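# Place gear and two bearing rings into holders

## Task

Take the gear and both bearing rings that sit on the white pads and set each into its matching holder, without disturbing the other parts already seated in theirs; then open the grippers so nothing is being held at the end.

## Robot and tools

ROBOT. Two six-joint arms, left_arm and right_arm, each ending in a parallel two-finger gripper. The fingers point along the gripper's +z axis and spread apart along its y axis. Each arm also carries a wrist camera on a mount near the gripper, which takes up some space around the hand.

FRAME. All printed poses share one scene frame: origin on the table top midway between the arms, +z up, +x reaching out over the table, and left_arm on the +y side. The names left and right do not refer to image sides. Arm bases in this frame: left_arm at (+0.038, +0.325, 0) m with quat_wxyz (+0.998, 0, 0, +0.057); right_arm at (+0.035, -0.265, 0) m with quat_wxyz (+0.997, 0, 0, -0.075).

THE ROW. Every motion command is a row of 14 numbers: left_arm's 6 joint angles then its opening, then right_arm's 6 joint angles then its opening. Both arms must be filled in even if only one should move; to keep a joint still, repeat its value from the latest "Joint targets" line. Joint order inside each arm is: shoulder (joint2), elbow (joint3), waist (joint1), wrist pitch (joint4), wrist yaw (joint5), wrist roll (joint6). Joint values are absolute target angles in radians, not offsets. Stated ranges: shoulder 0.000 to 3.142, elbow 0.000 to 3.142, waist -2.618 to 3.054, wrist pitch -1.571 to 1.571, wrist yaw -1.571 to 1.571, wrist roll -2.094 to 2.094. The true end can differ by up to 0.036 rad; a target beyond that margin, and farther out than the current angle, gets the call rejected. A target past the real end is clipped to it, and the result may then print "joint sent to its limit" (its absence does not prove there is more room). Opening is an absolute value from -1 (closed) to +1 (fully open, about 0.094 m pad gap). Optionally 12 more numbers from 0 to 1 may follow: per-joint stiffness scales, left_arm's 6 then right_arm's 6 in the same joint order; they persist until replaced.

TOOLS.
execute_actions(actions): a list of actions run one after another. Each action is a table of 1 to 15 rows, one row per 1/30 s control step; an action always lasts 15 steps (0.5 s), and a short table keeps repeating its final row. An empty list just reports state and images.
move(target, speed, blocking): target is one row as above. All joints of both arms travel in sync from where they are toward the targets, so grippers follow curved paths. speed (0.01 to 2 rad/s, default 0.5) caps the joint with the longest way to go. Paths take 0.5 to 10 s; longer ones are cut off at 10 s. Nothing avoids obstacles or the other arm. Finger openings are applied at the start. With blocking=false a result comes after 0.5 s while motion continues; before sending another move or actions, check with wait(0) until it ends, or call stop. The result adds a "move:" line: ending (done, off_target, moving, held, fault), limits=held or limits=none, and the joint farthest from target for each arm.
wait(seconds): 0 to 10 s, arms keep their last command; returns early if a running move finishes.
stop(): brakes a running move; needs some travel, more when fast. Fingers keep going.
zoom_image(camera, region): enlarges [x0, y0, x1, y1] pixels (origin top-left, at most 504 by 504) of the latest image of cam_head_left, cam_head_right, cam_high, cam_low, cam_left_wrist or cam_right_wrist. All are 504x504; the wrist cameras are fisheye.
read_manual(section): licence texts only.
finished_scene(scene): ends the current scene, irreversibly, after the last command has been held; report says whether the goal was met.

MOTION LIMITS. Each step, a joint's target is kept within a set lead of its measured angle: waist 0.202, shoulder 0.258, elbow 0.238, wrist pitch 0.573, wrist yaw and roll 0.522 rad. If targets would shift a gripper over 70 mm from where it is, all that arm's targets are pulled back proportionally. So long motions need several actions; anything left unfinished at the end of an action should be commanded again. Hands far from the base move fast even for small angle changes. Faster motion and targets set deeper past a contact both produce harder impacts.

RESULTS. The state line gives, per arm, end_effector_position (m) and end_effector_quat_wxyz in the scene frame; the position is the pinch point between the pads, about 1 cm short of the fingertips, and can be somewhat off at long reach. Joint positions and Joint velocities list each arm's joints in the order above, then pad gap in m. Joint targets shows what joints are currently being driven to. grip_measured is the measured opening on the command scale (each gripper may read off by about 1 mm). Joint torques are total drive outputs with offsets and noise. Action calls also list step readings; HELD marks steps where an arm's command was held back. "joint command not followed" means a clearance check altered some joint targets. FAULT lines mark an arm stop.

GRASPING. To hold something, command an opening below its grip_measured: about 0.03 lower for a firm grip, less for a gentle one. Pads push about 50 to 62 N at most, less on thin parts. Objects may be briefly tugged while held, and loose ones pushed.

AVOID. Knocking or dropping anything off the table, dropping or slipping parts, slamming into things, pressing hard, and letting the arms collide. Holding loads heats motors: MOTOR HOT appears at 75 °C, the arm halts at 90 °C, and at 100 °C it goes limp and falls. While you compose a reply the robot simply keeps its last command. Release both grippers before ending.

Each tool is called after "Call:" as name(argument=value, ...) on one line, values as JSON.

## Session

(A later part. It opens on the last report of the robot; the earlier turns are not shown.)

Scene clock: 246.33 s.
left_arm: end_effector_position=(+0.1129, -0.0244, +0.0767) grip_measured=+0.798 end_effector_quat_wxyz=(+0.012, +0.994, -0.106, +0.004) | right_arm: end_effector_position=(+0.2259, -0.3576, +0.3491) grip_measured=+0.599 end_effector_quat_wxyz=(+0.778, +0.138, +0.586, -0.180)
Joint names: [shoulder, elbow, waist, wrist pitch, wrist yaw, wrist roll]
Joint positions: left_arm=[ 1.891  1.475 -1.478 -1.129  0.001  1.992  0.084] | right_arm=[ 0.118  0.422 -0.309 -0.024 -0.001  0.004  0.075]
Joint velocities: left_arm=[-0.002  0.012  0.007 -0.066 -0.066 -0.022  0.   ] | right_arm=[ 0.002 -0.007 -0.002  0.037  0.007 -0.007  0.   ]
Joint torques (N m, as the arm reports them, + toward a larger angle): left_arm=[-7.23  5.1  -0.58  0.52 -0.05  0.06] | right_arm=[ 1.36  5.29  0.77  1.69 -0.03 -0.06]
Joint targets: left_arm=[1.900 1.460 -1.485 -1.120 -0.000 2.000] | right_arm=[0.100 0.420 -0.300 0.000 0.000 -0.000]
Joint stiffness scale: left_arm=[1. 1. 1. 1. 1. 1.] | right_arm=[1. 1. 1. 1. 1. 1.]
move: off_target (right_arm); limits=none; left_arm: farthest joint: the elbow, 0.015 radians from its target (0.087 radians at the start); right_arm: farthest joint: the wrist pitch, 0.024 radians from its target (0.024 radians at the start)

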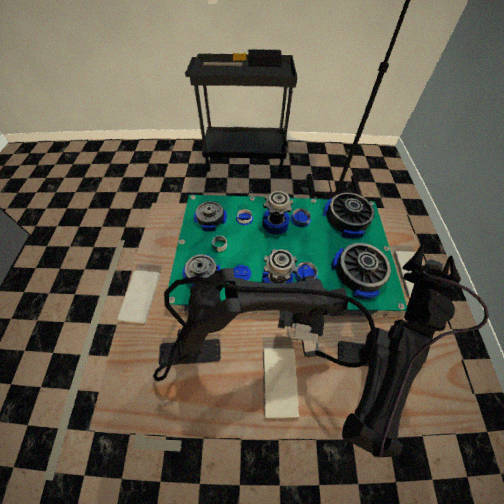

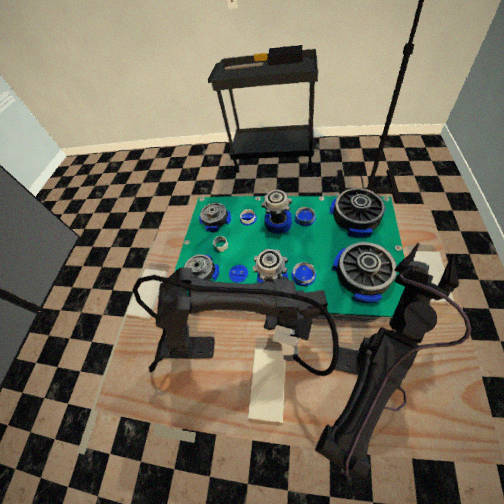

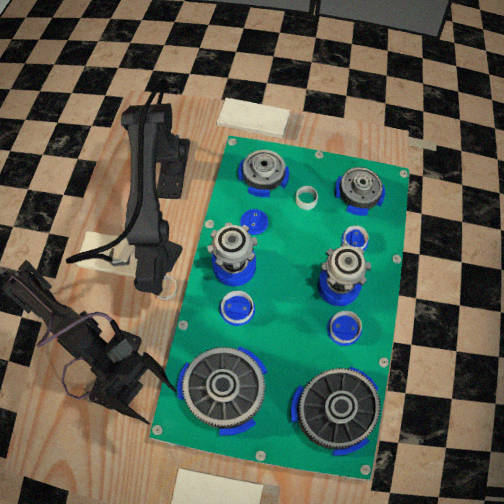

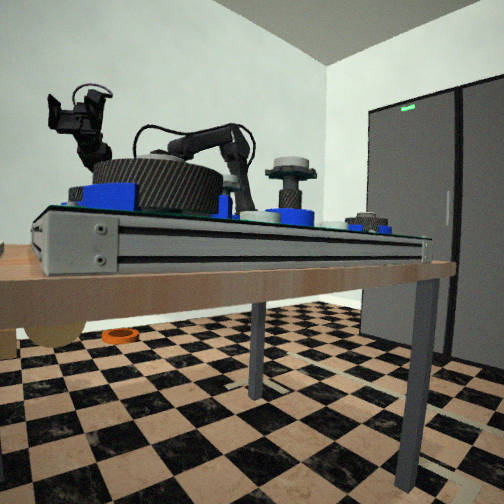

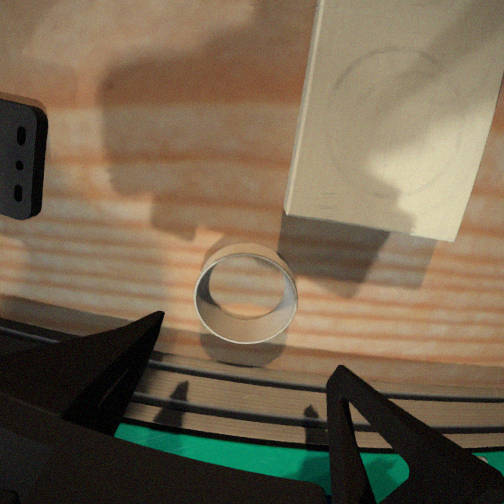

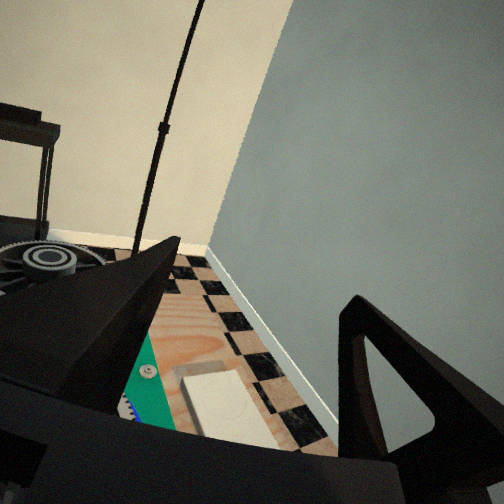

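Call:
move(target=[1.968,1.413,-1.464,-1.02,0,2.0,0.8, 0.1,0.42,-0.3,0,0,0,0.6], speed=0.3)

Scene clock: 248.33 s.
left_arm: end_effector_position=(+0.1155, -0.0279, +0.0372) grip_measured=+0.798 end_effector_quat_wxyz=(-0.003, +0.995, -0.104, -0.001) | right_arm: end_effector_position=(+0.2259, -0.3576, +0.3491) grip_measured=+0.599 end_effector_quat_wxyz=(+0.778, +0.138, +0.586, -0.180)
Joint names: [shoulder, elbow, waist, wrist pitch, wrist yaw, wrist roll]
Joint positions: left_arm=[ 1.971  1.424 -1.473 -1.029  0.     1.992  0.084] | right_arm=[ 0.118  0.422 -0.309 -0.024 -0.001  0.004  0.075]
Joint velocities: left_arm=[ 0.002  0.002  0.002  0.022  0.007 -0.051  0.001] | right_arm=[-0.017 -0.007  0.017 -0.037  0.022 -0.066  0.001]
Joint torques (N m, as the arm reports them, + toward a larger angle): left_arm=[-8.53  5.24  0.73  0.46 -0.02  0.06] | right_arm=[ 1.3   5.25  0.71  1.69 -0.03 -0.08]
Joint targets: left_arm=[1.968 1.413 -1.464 -1.020 0.000 2.000] | right_arm=[0.100 0.420 -0.300 -0.000 0.000 0.000]
Joint stiffness scale: left_arm=[1. 1. 1. 1. 1. 1.] | right_arm=[1. 1. 1. 1. 1. 1.]
move: off_target (right_arm); limits=none; left_arm: farthest joint: the elbow, 0.011 radians from its target (0.062 radians at the start); right_arm: farthest joint: the wrist pitch, 0.024 radians from its target (0.024 radians at the start)

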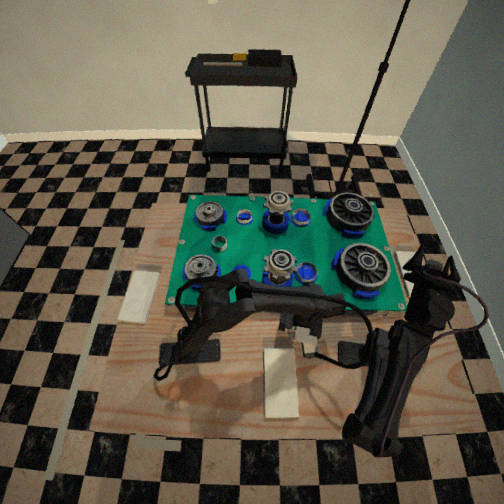

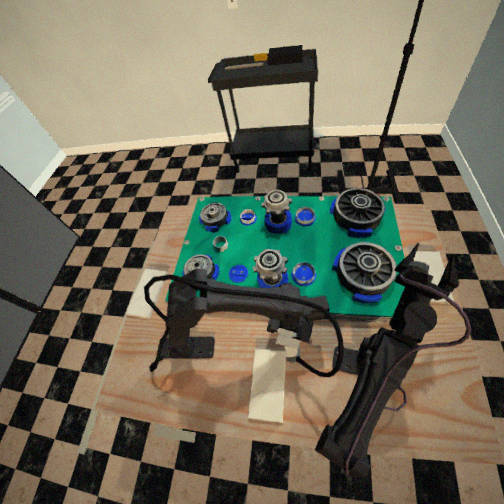

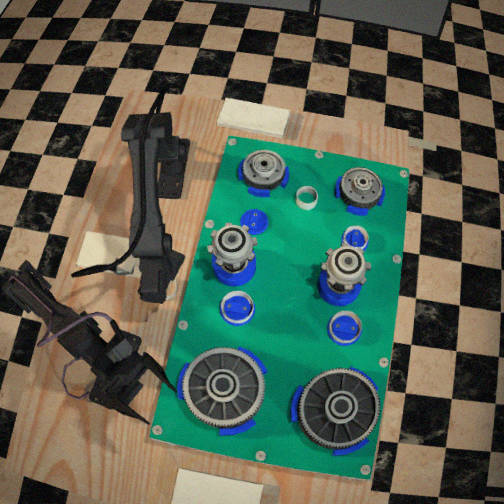

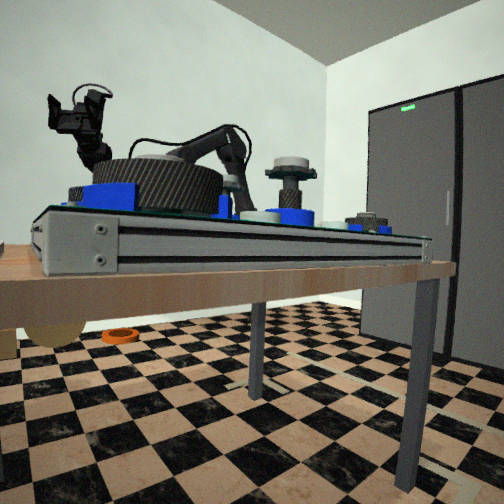

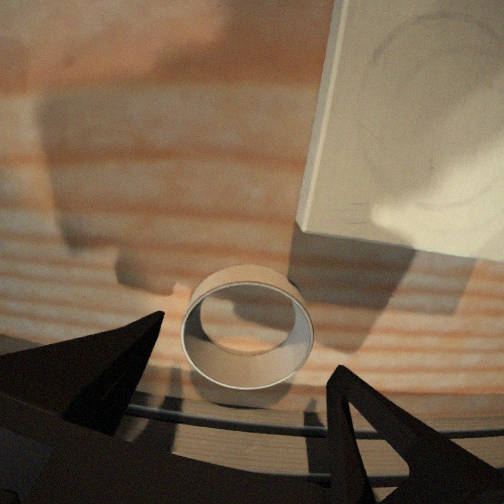

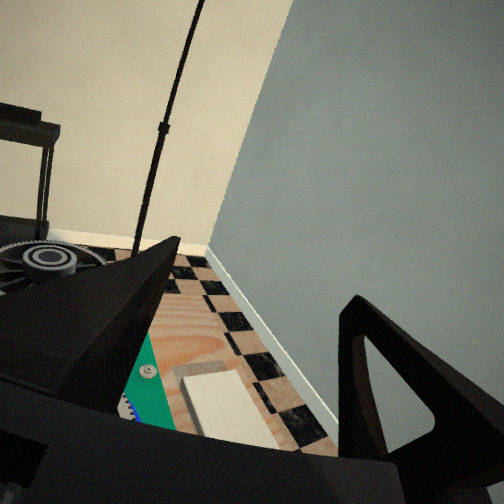

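Call:
move(target=[1.99,1.369,-1.458,-0.948,0,2.0,0.8, 0.1,0.42,-0.3,0,0,0,0.6], speed=0.2)

Scene clock: 249.83 s.
left_arm: end_effector_position=(+0.1183, -0.0300, +0.0215) grip_measured=+0.798 end_effector_quat_wxyz=(+0.004, +0.995, -0.101, +0.001) | right_arm: end_effector_position=(+0.2259, -0.3576, +0.3491) grip_measured=+0.599 end_effector_quat_wxyz=(+0.778, +0.138, +0.586, -0.180)
Joint names: [shoulder, elbow, waist, wrist pitch, wrist yaw, wrist roll]
Joint positions: left_arm=[ 1.988  1.383 -1.467 -0.957 -0.     1.993  0.084] | right_arm=[ 0.118  0.422 -0.309 -0.024 -0.001  0.004  0.075]
Joint velocities: left_arm=[-0.007 -0.017 -0.007 -0.066 -0.022  0.022 -0.   ] | right_arm=[-0.002  0.007  0.002 -0.051  0.081  0.022  0.   ]
Joint torques (N m, as the arm reports them, + toward a larger angle): left_arm=[-8.13  4.95  0.73  0.49 -0.03  0.07] | right_arm=[ 1.31  5.25  0.77  1.69 -0.03 -0.06]
Joint targets: left_arm=[1.990 1.369 -1.458 -0.948 -0.000 2.000] | right_arm=[0.100 0.420 -0.300 -0.000 -0.000 -0.000]
Joint stiffness scale: left_arm=[1. 1. 1. 1. 1. 1.] | right_arm=[1. 1. 1. 1. 1. 1.]
move: off_target (right_arm); limits=none; left_arm: farthest joint: the elbow, 0.014 radians from its target (0.055 radians at the start); right_arm: farthest joint: the wrist pitch, 0.024 radians from its target (0.024 radians at the start)

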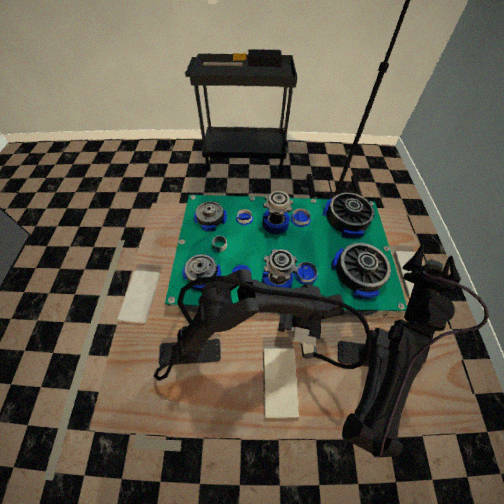

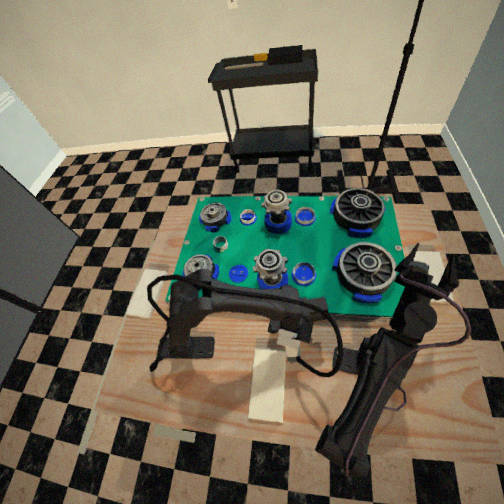

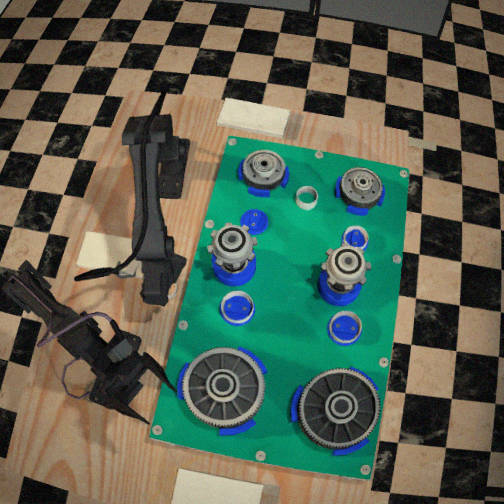

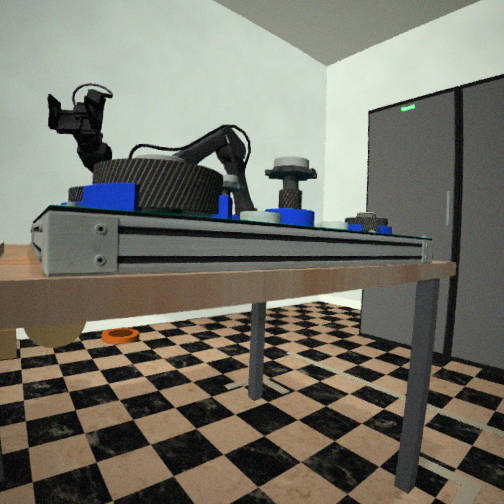

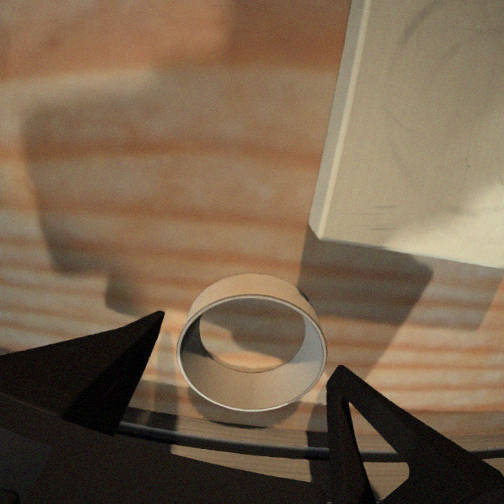

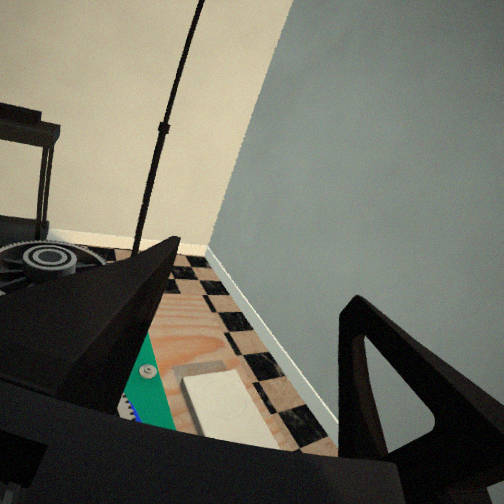

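Call:
execute_actions(actions=[[[2.002,1.369,-1.458,-0.94,0,2.0,0.8, 0.1,0.42,-0.3,0,0,0,0.6]],[[2.002,1.369,-1.458,-0.94,0,2.0,0.7, 0.1,0.42,-0.3,0,0,0,0.6],[2.002,1.369,-1.458,-0.94,0,2.0,0.64, 0.1,0.42,-0.3,0,0,0,0.6],[2.002,1.369,-1.458,-0.94,0,2.0,0.58, 0.1,0.42,-0.3,0,0,0,0.6],[2.002,1.369,-1.458,-0.94,0,2.0,0.52, 0.1,0.42,-0.3,0,0,0,0.6],[2.002,1.369,-1.458,-0.94,0,2.0,0.47, 0.1,0.42,-0.3,0,0,0,0.6],[2.002,1.369,-1.458,-0.94,0,2.0,0.43, 0.1,0.42,-0.3,0,0,0,0.6],[2.002,1.369,-1.458,-0.94,0,2.0,0.40, 0.1,0.42,-0.3,0,0,0,0.6],[2.002,1.369,-1.458,-0.94,0,2.0,0.37, 0.1,0.42,-0.3,0,0,0,0.6],[2.002,1.369,-1.458,-0.94,0,2.0,0.35, 0.1,0.42,-0.3,0,0,0,0.6],[2.002,1.369,-1.458,-0.94,0,2.0,0.33, 0.1,0.42,-0.3,0,0,0,0.6],[2.002,1.369,-1.458,-0.94,0,2.0,0.31, 0.1,0.42,-0.3,0,0,0,0.6],[2.002,1.369,-1.458,-0.94,0,2.0,0.29, 0.1,0.42,-0.3,0,0,0,0.6],[2.002,1.369,-1.458,-0.94,0,2.0,0.27, 0.1,0.42,-0.3,0,0,0,0.6],[2.002,1.369,-1.458,-0.94,0,2.0,0.25, 0.1,0.42,-0.3,0,0,0,0.6],[2.002,1.369,-1.458,-0.94,0,2.0,0.23, 0.1,0.42,-0.3,0,0,0,0.6]],[[2.002,1.369,-1.458,-0.94,0,2.0,0.23, 0.1,0.42,-0.3,0,0,0,0.6]]])

Scene clock: 252.33 s.
left_arm: end_effector_position=(+0.1187, -0.0319, +0.0211) grip_measured=+0.290 end_effector_quat_wxyz=(+0.007, +0.995, -0.101, +0.003) | right_arm: end_effector_position=(+0.2259, -0.3576, +0.3491) grip_measured=+0.599 end_effector_quat_wxyz=(+0.778, +0.138, +0.586, -0.180)
Joint names: [shoulder, elbow, waist, wrist pitch, wrist yaw, wrist roll]
Joint positions: left_arm=[ 1.989  1.383 -1.467 -0.949 -0.     1.993  0.061] | right_arm=[ 0.118  0.422 -0.309 -0.024 -0.001  0.004  0.075]
Joint velocities: left_arm=[-0.007 -0.032 -0.017  0.081 -0.022 -0.007  0.   ] | right_arm=[ 0.007 -0.002 -0.002  0.037 -0.037 -0.081 -0.001]
Joint torques (N m, as the arm reports them, + toward a larger angle): left_arm=[-7.4   4.91  0.7   0.48 -0.02  0.07] | right_arm=[ 1.36  5.31  0.72  1.7  -0.02 -0.06]
Joint targets: left_arm=[2.002 1.369 -1.458 -0.940 -0.000 2.000] | right_arm=[0.100 0.420 -0.300 -0.000 0.000 0.000]
Joint stiffness scale: left_arm=[1. 1. 1. 1. 1. 1.] | right_arm=[1. 1. 1. 1. 1. 1.]
Step readings (joint positions; steps 1 to 15: 1st action; 16 to 30: 2nd action; 31 to 45: 3rd action):
0: left_arm=[1.988 1.383 -1.467 -0.957 -0.000 1.993] | right_arm=[0.118 0.422 -0.309 -0.024 -0.001 0.004]
1: left_arm=[1.988 1.383 -1.467 -0.956 -0.000 1.993] | right_arm=[0.118 0.422 -0.309 -0.024 -0.001 0.004]
2: left_arm=[1.988 1.383 -1.467 -0.955 -0.000 1.993] | right_arm=[0.118 0.422 -0.309 -0.024 -0.001 0.004]
4: left_arm=[1.988 1.383 -1.467 -0.952 -0.000 1.993] | right_arm=[0.118 0.422 -0.309 -0.024 -0.001 0.004]
8: left_arm=[1.988 1.383 -1.467 -0.950 -0.000 1.993] | right_arm=[0.118 0.422 -0.309 -0.024 -0.001 0.004]
15: left_arm=[1.988 1.383 -1.467 -0.949 -0.000 1.993] | right_arm=[0.118 0.422 -0.309 -0.024 -0.001 0.004]
16: left_arm=[1.988 1.383 -1.467 -0.949 -0.000 1.993] | right_arm=[0.118 0.422 -0.309 -0.024 -0.001 0.004]
17: left_arm=[1.988 1.383 -1.467 -0.949 -0.000 1.993] | right_arm=[0.118 0.422 -0.309 -0.024 -0.001 0.004]
19: left_arm=[1.988 1.383 -1.467 -0.949 -0.000 1.993] | right_arm=[0.118 0.422 -0.309 -0.024 -0.001 0.004]
23: left_arm=[1.988 1.383 -1.467 -0.949 -0.000 1.993] | right_arm=[0.118 0.422 -0.309 -0.024 -0.001 0.004]
30: left_arm=[1.989 1.383 -1.467 -0.949 -0.000 1.993] | right_arm=[0.118 0.422 -0.309 -0.024 -0.001 0.004]
31: left_arm=[1.989 1.383 -1.467 -0.949 -0.000 1.993] | right_arm=[0.118 0.422 -0.309 -0.024 -0.001 0.004]
32: left_arm=[1.989 1.383 -1.467 -0.949 -0.000 1.993] | right_arm=[0.118 0.422 -0.309 -0.024 -0.001 0.004]
34: left_arm=[1.989 1.383 -1.467 -0.949 -0.000 1.993] | right_arm=[0.118 0.422 -0.309 -0.024 -0.001 0.004]
38: left_arm=[1.989 1.383 -1.467 -0.949 -0.000 1.993] | right_arm=[0.118 0.422 -0.309 -0.024 -0.001 0.004]
45: Joint positions above

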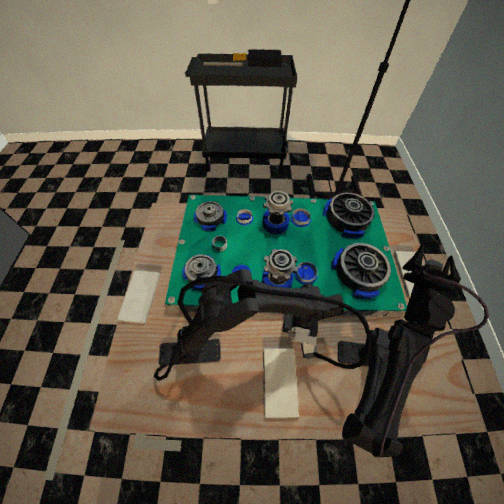

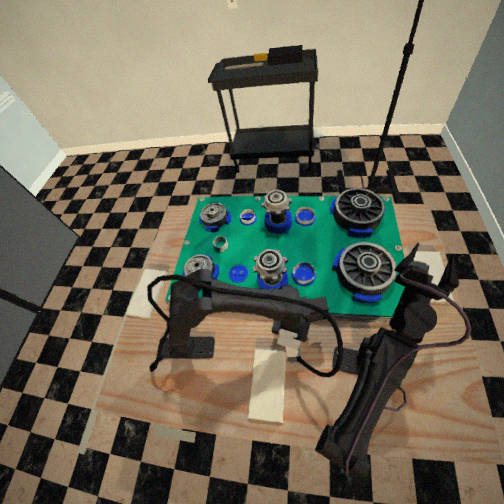

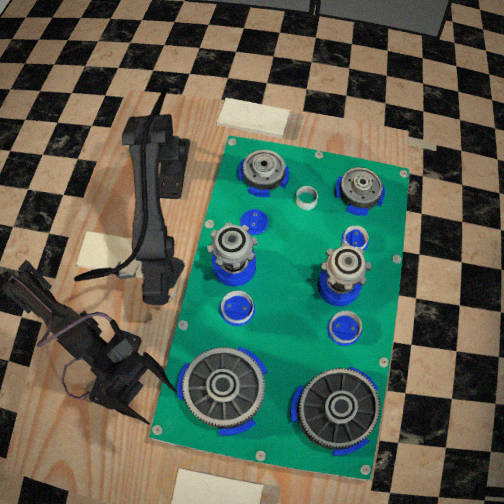

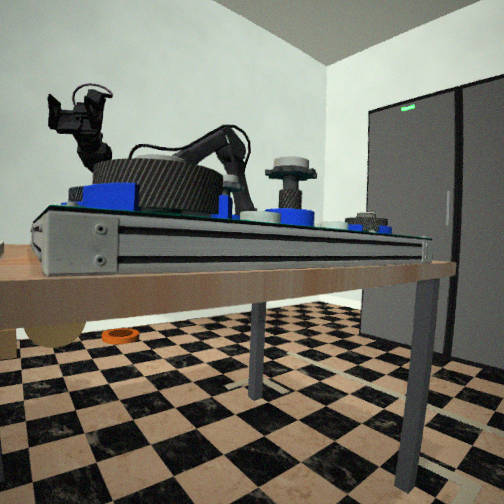

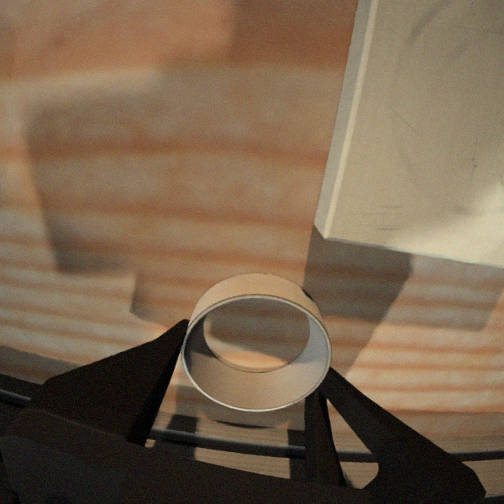

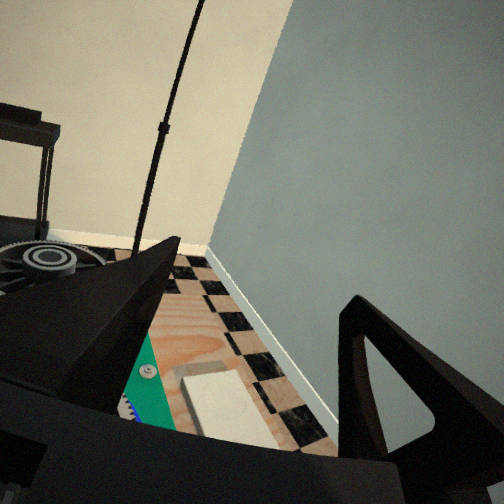

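Call:
move(target=[1.36,1.29,-1.458,-1.49,0,-0.6,0.23, 0.1,0.42,-0.3,0,0,0,0.6], speed=1.0)

Call:
move(target=[1.385,1.306,-0.636,-1.49,0,-1.6,0.23, 0.1,0.42,-0.3,0,0,0,0.6], speed=0.7)

Scene clock: 256.90 s.
left_arm: end_effector_position=(+0.0877, +0.1081, +0.1695) grip_measured=+0.290 end_effector_quat_wxyz=(+0.004, +0.371, +0.929, -0.005) | right_arm: end_effector_position=(+0.2259, -0.3576, +0.3491) grip_measured=+0.599 end_effector_quat_wxyz=(+0.778, +0.138, +0.586, -0.180)
Joint names: [shoulder, elbow, waist, wrist pitch, wrist yaw, wrist roll]
Joint positions: left_arm=[ 1.385  1.303 -1.467 -1.478 -0.001 -0.592  0.061] | right_arm=[ 0.118  0.422 -0.309 -0.024 -0.001  0.004  0.075]
Joint velocities: left_arm=[-0.007 -0.007 -0.002  0.007 -0.007 -0.007  0.   ] | right_arm=[-0.007  0.002 -0.012  0.022  0.007 -0.007 -0.001]
Joint torques (N m, as the arm reports them, + toward a larger angle): left_arm=[-5.76  5.3   0.66  0.22 -0.02 -0.13] | right_arm=[ 1.33  5.34  0.78  1.69 -0.03 -0.06]
Joint targets: left_arm=[1.360 1.290 -1.458 -1.490 0.000 -0.600] | right_arm=[0.100 0.420 -0.300 -0.000 -0.000 0.000]
Joint stiffness scale: left_arm=[1. 1. 1. 1. 1. 1.] | right_arm=[1. 1. 1. 1. 1. 1.]
move: off_target (left_arm, right_arm); limits=none; left_arm: farthest joint: the shoulder, 0.025 radians from its target (0.629 radians at the start); right_arm: farthest joint: the wrist pitch, 0.024 radians from its target (0.024 radians at the start)

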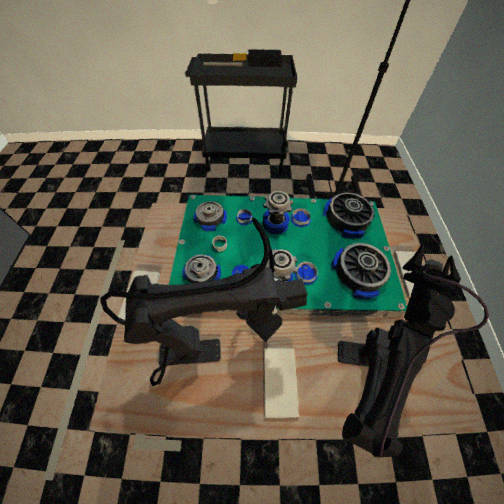

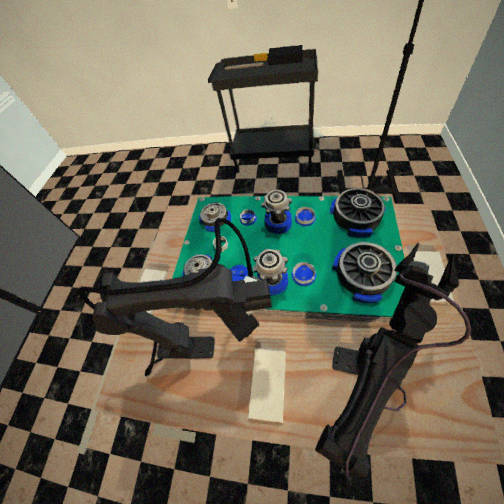

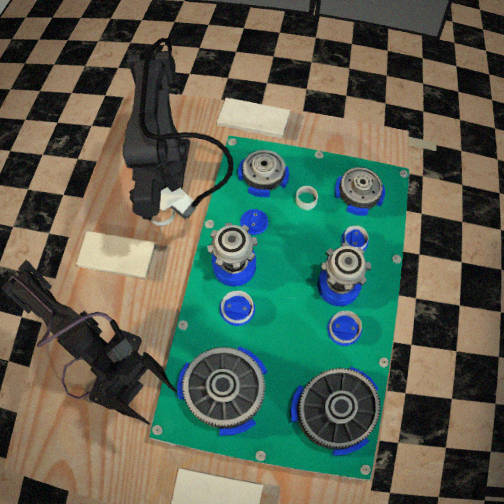

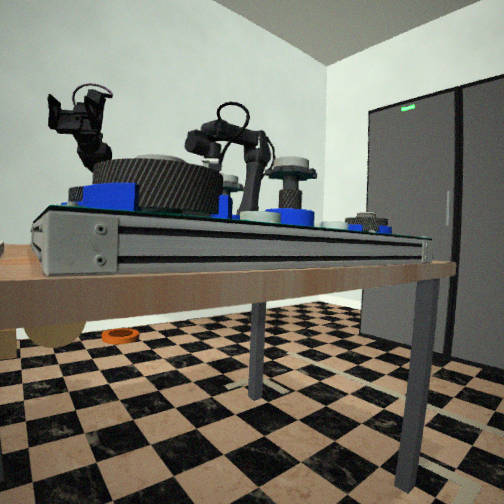

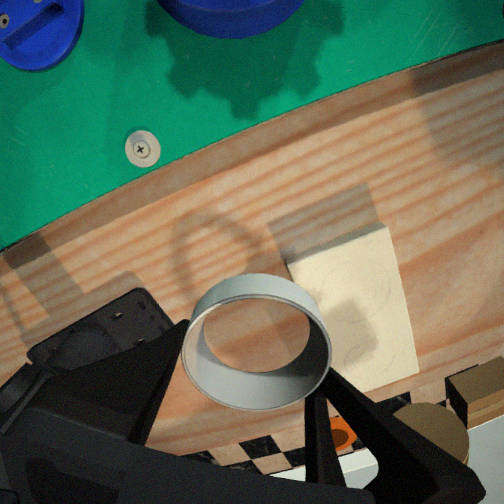

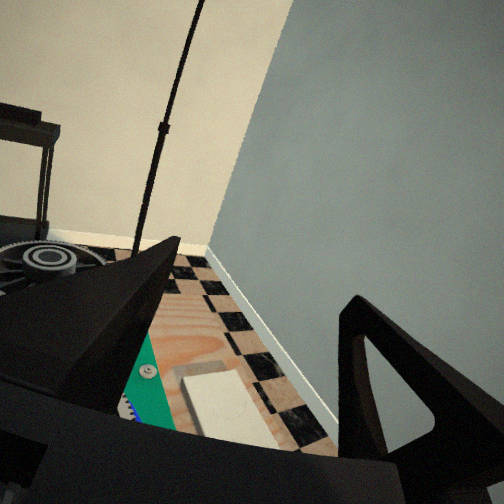

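Scene clock: 259.20 s.
left_arm: end_effector_position=(+0.2307, +0.2132, +0.1695) grip_measured=+0.290 end_effector_quat_wxyz=(+0.000, -0.507, +0.862, -0.007) | right_arm: end_effector_position=(+0.2259, -0.3576, +0.3491) grip_measured=+0.599 end_effector_quat_wxyz=(+0.778, +0.138, +0.586, -0.180)
Joint names: [shoulder, elbow, waist, wrist pitch, wrist yaw, wrist roll]
Joint positions: left_arm=[ 1.385  1.303 -0.643 -1.478  0.006 -1.592  0.061] | right_arm=[ 0.118  0.422 -0.309 -0.024 -0.001  0.004  0.075]
Joint velocities: left_arm=[ 0.012 -0.017  0.007 -0.022 -0.037 -0.037  0.   ] | right_arm=[-0.007 -0.007 -0.007 -0.066 -0.022 -0.007 -0.   ]
Joint torques (N m, as the arm reports them, + toward a larger angle): left_arm=[-3.92  6.69  0.63  0.22 -0.06 -0.1 ] | right_arm=[ 1.29  5.3   0.74  1.68 -0.03 -0.05]
Joint targets: left_arm=[1.385 1.306 -0.636 -1.490 -0.000 -1.600] | right_arm=[0.100 0.420 -0.300 0.000 -0.000 -0.000]
Joint stiffness scale: left_arm=[1. 1. 1. 1. 1. 1.] | right_arm=[1. 1. 1. 1. 1. 1.]
move: off_target (right_arm); limits=none; left_arm: farthest joint: the wrist pitch, 0.012 radians from its target (0.012 radians at the start); right_arm: farthest joint: the wrist pitch, 0.024 radians from its target (0.024 radians at the start)

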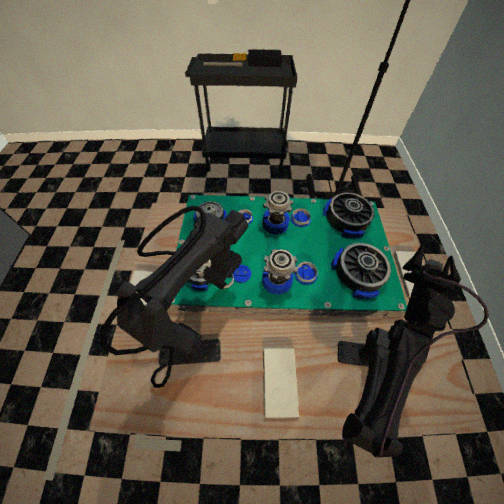

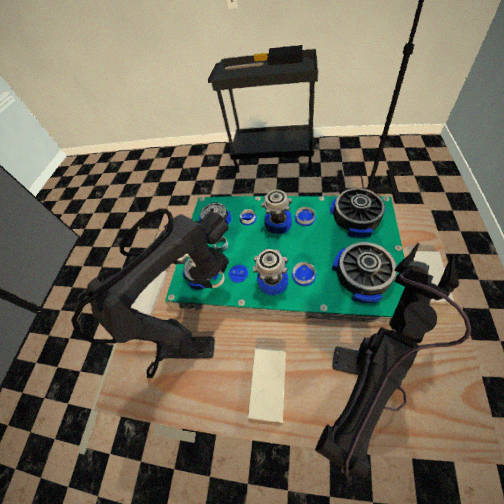

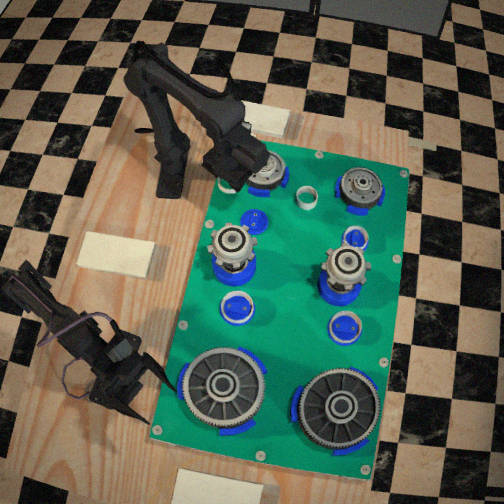

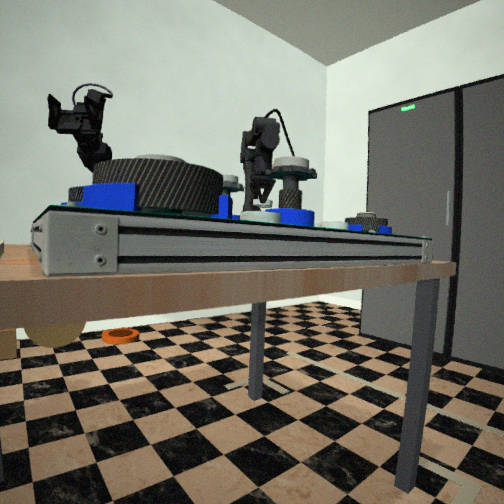

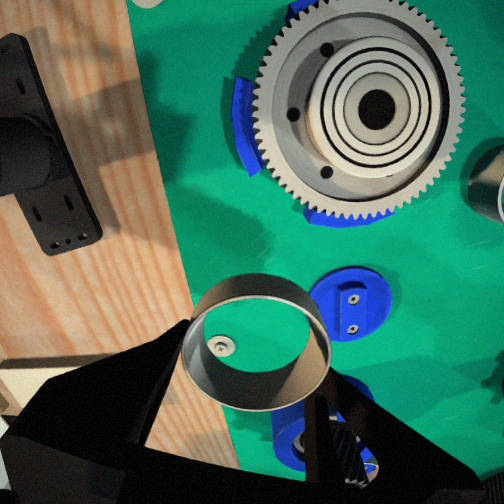

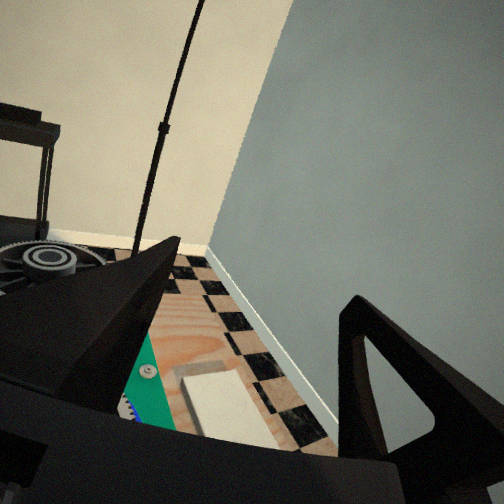

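Call:
move(target=[1.66,1.42,-0.676,-1.282,0,-1.6,0.23, 0.1,0.42,-0.3,0,0,0,0.6], speed=0.4)

Call:
zoom_image(camera="cam_left_wrist", region=[150,220,370,440])

Scene clock: 260.83 s.
left_arm: end_effector_position=(+0.2897, +0.1703, +0.1222) grip_measured=+0.290 end_effector_quat_wxyz=(-0.003, -0.497, +0.868, -0.000) | right_arm: end_effector_position=(+0.2259, -0.3576, +0.3491) grip_measured=+0.599 end_effector_quat_wxyz=(+0.778, +0.138, +0.586, -0.180)
Joint names: [shoulder, elbow, waist, wrist pitch, wrist yaw, wrist roll]
Joint positions: left_arm=[ 1.663  1.38  -0.667 -1.29   0.006 -1.592  0.061] | right_arm=[ 0.118  0.422 -0.309 -0.024 -0.001  0.004  0.075]
Joint velocities: left_arm=[-0.017  0.002 -0.046 -0.037 -0.037 -0.081 -0.   ] | right_arm=[-0.002 -0.002 -0.012 -0.007 -0.037  0.007  0.   ]
Joint torques (N m, as the arm reports them, + toward a larger angle): left_arm=[-6.41 10.03 -0.74  0.44 -0.07 -0.12] | right_arm=[ 1.34  5.3   0.81  1.69 -0.02 -0.07]
Joint targets: left_arm=[1.660 1.420 -0.676 -1.282 0.000 -1.600] | right_arm=[0.100 0.420 -0.300 -0.000 0.000 0.000]
Joint stiffness scale: left_arm=[1. 1. 1. 1. 1. 1.] | right_arm=[1. 1. 1. 1. 1. 1.]
move: off_target (left_arm, right_arm); limits=none; left_arm: farthest joint: the elbow, 0.040 radians from its target (0.117 radians at the start); right_arm: farthest joint: the wrist pitch, 0.024 radians from its target (0.024 radians at the start)

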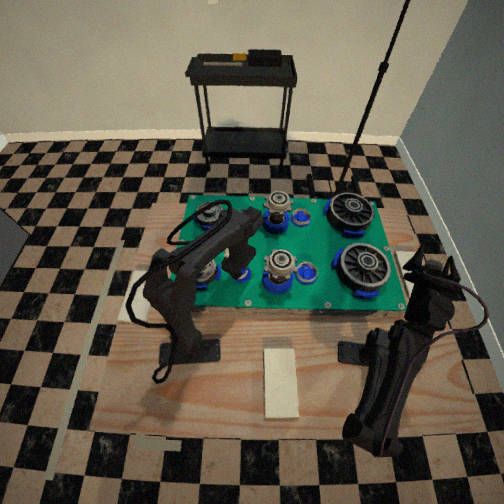

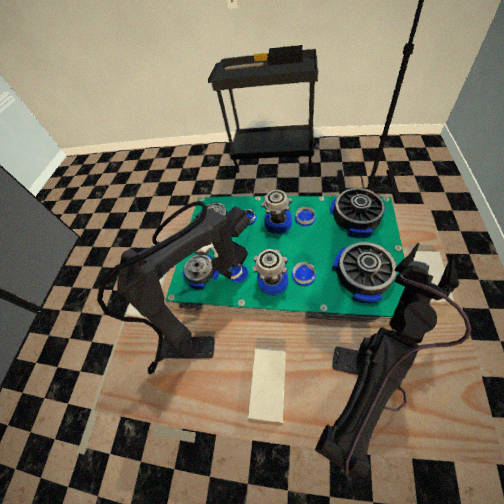

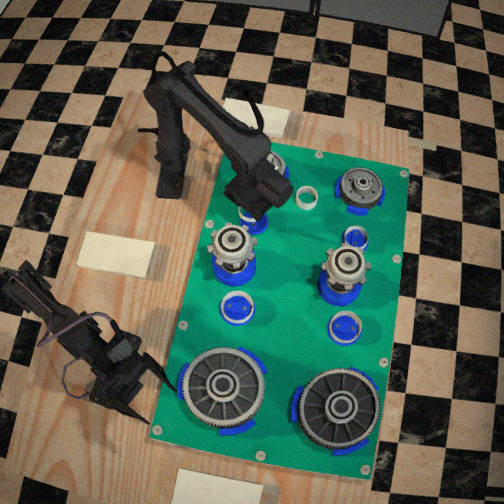

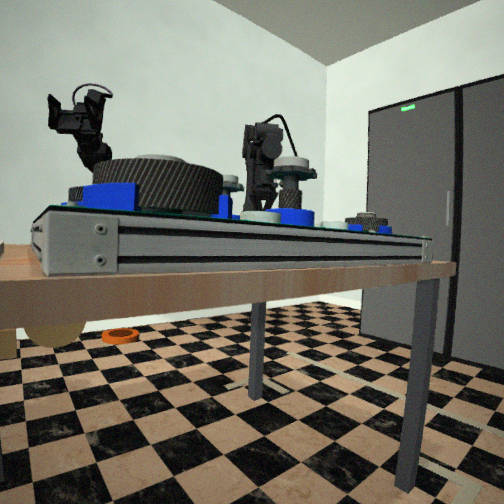

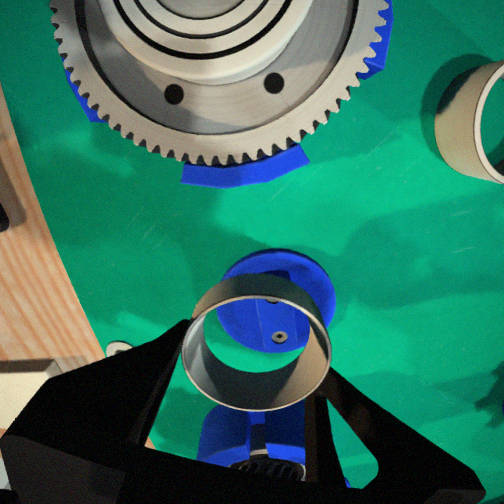

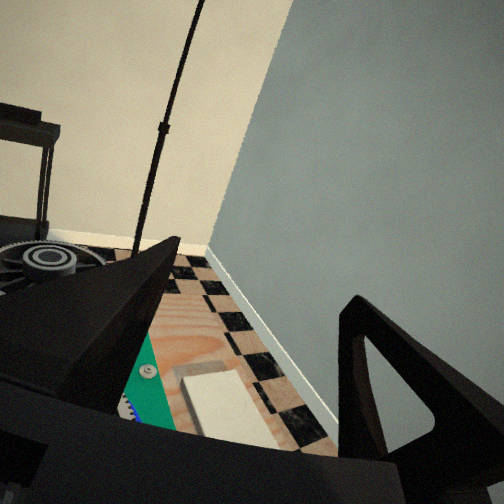

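Region (150, 220, 370, 440) of cam_left_wrist's 504x504 image, scaled by 2.291, with more detail than that image has.

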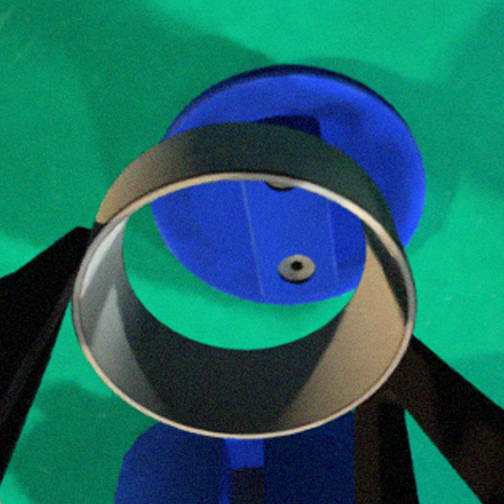

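Call:
move(target=[1.697,1.428,-0.655,-1.25,0,-1.6,0.23, 0.1,0.42,-0.3,0,0,0,0.6], speed=0.1)

Call:
zoom_image(camera="cam_left_wrist", region=[150,220,370,440])

Scene clock: 262.63 s.
left_arm: end_effector_position=(+0.2965, +0.1661, +0.1134) grip_measured=+0.290 end_effector_quat_wxyz=(-0.003, -0.497, +0.868, -0.001) | right_arm: end_effector_position=(+0.2259, -0.3576, +0.3491) grip_measured=+0.599 end_effector_quat_wxyz=(+0.778, +0.138, +0.586, -0.180)
Joint names: [shoulder, elbow, waist, wrist pitch, wrist yaw, wrist roll]
Joint positions: left_arm=[ 1.695  1.38  -0.667 -1.258  0.006 -1.593  0.061] | right_arm=[ 0.118  0.422 -0.309 -0.024 -0.001  0.004  0.075]
Joint velocities: left_arm=[-0.002 -0.012  0.002  0.007 -0.007 -0.007  0.   ] | right_arm=[-0.002  0.007  0.007 -0.022  0.022 -0.007 -0.001]
Joint torques (N m, as the arm reports them, + toward a larger angle): left_arm=[-6.21 10.81  1.05  0.45 -0.08 -0.12] | right_arm=[ 1.32  5.29  0.78  1.69 -0.02 -0.06]
Joint targets: left_arm=[1.697 1.428 -0.655 -1.250 -0.000 -1.600] | right_arm=[0.100 0.420 -0.300 -0.000 0.000 0.000]
Joint stiffness scale: left_arm=[1. 1. 1. 1. 1. 1.] | right_arm=[1. 1. 1. 1. 1. 1.]
move: off_target (left_arm, right_arm); limits=none; left_arm: farthest joint: the elbow, 0.048 radians from its target (0.048 radians at the start); right_arm: farthest joint: the wrist pitch, 0.024 radians from its target (0.024 radians at the start)

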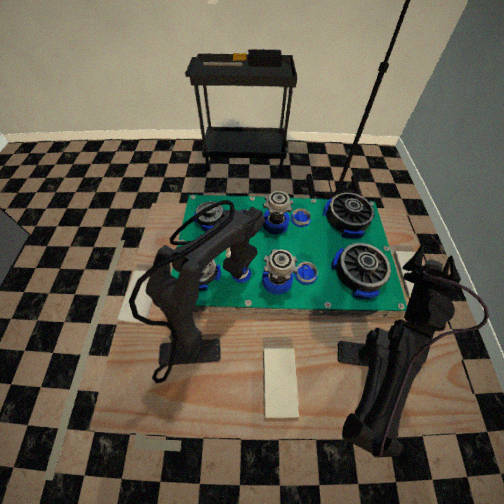

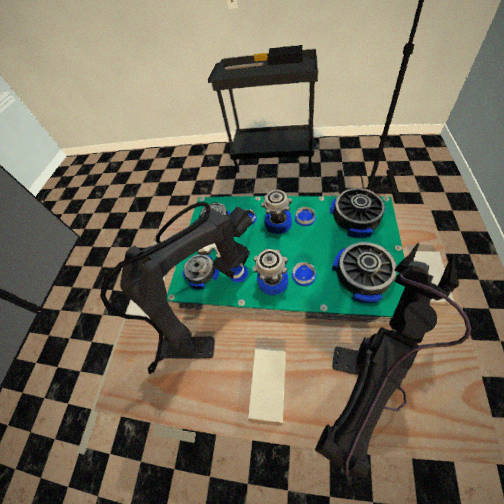

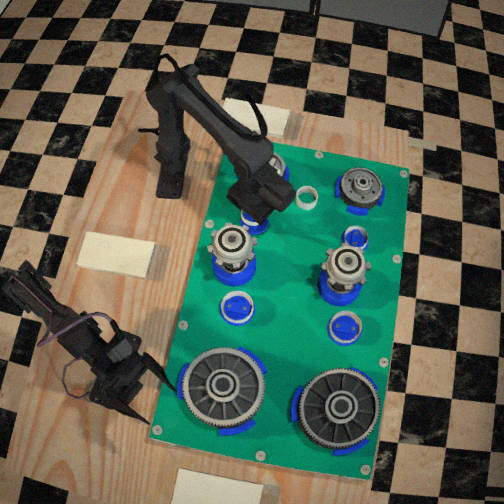

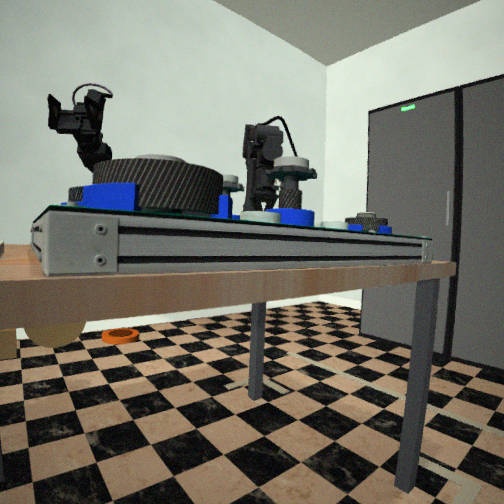

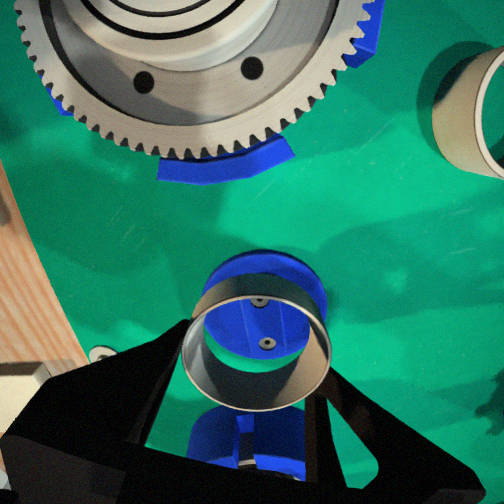

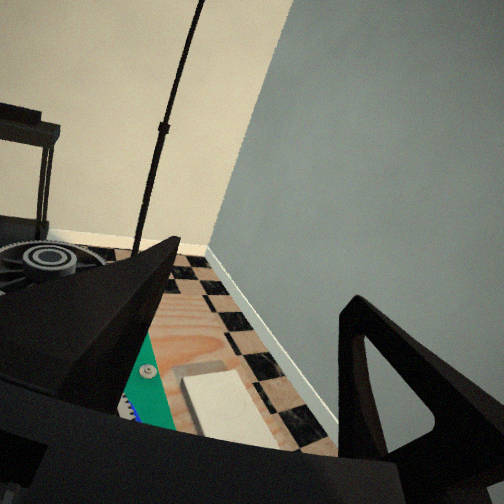

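Region (150, 220, 370, 440) of cam_left_wrist's 504x504 image, scaled by 2.291, with more detail than that image has.

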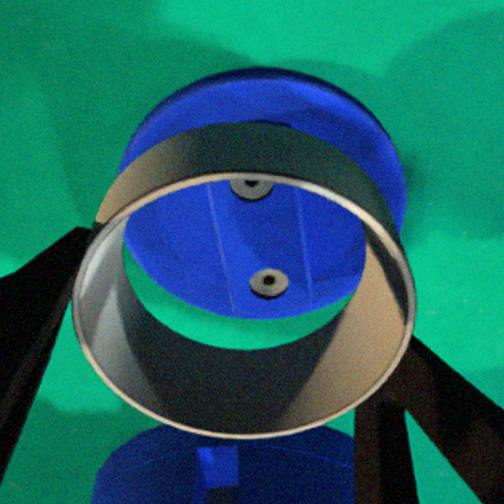

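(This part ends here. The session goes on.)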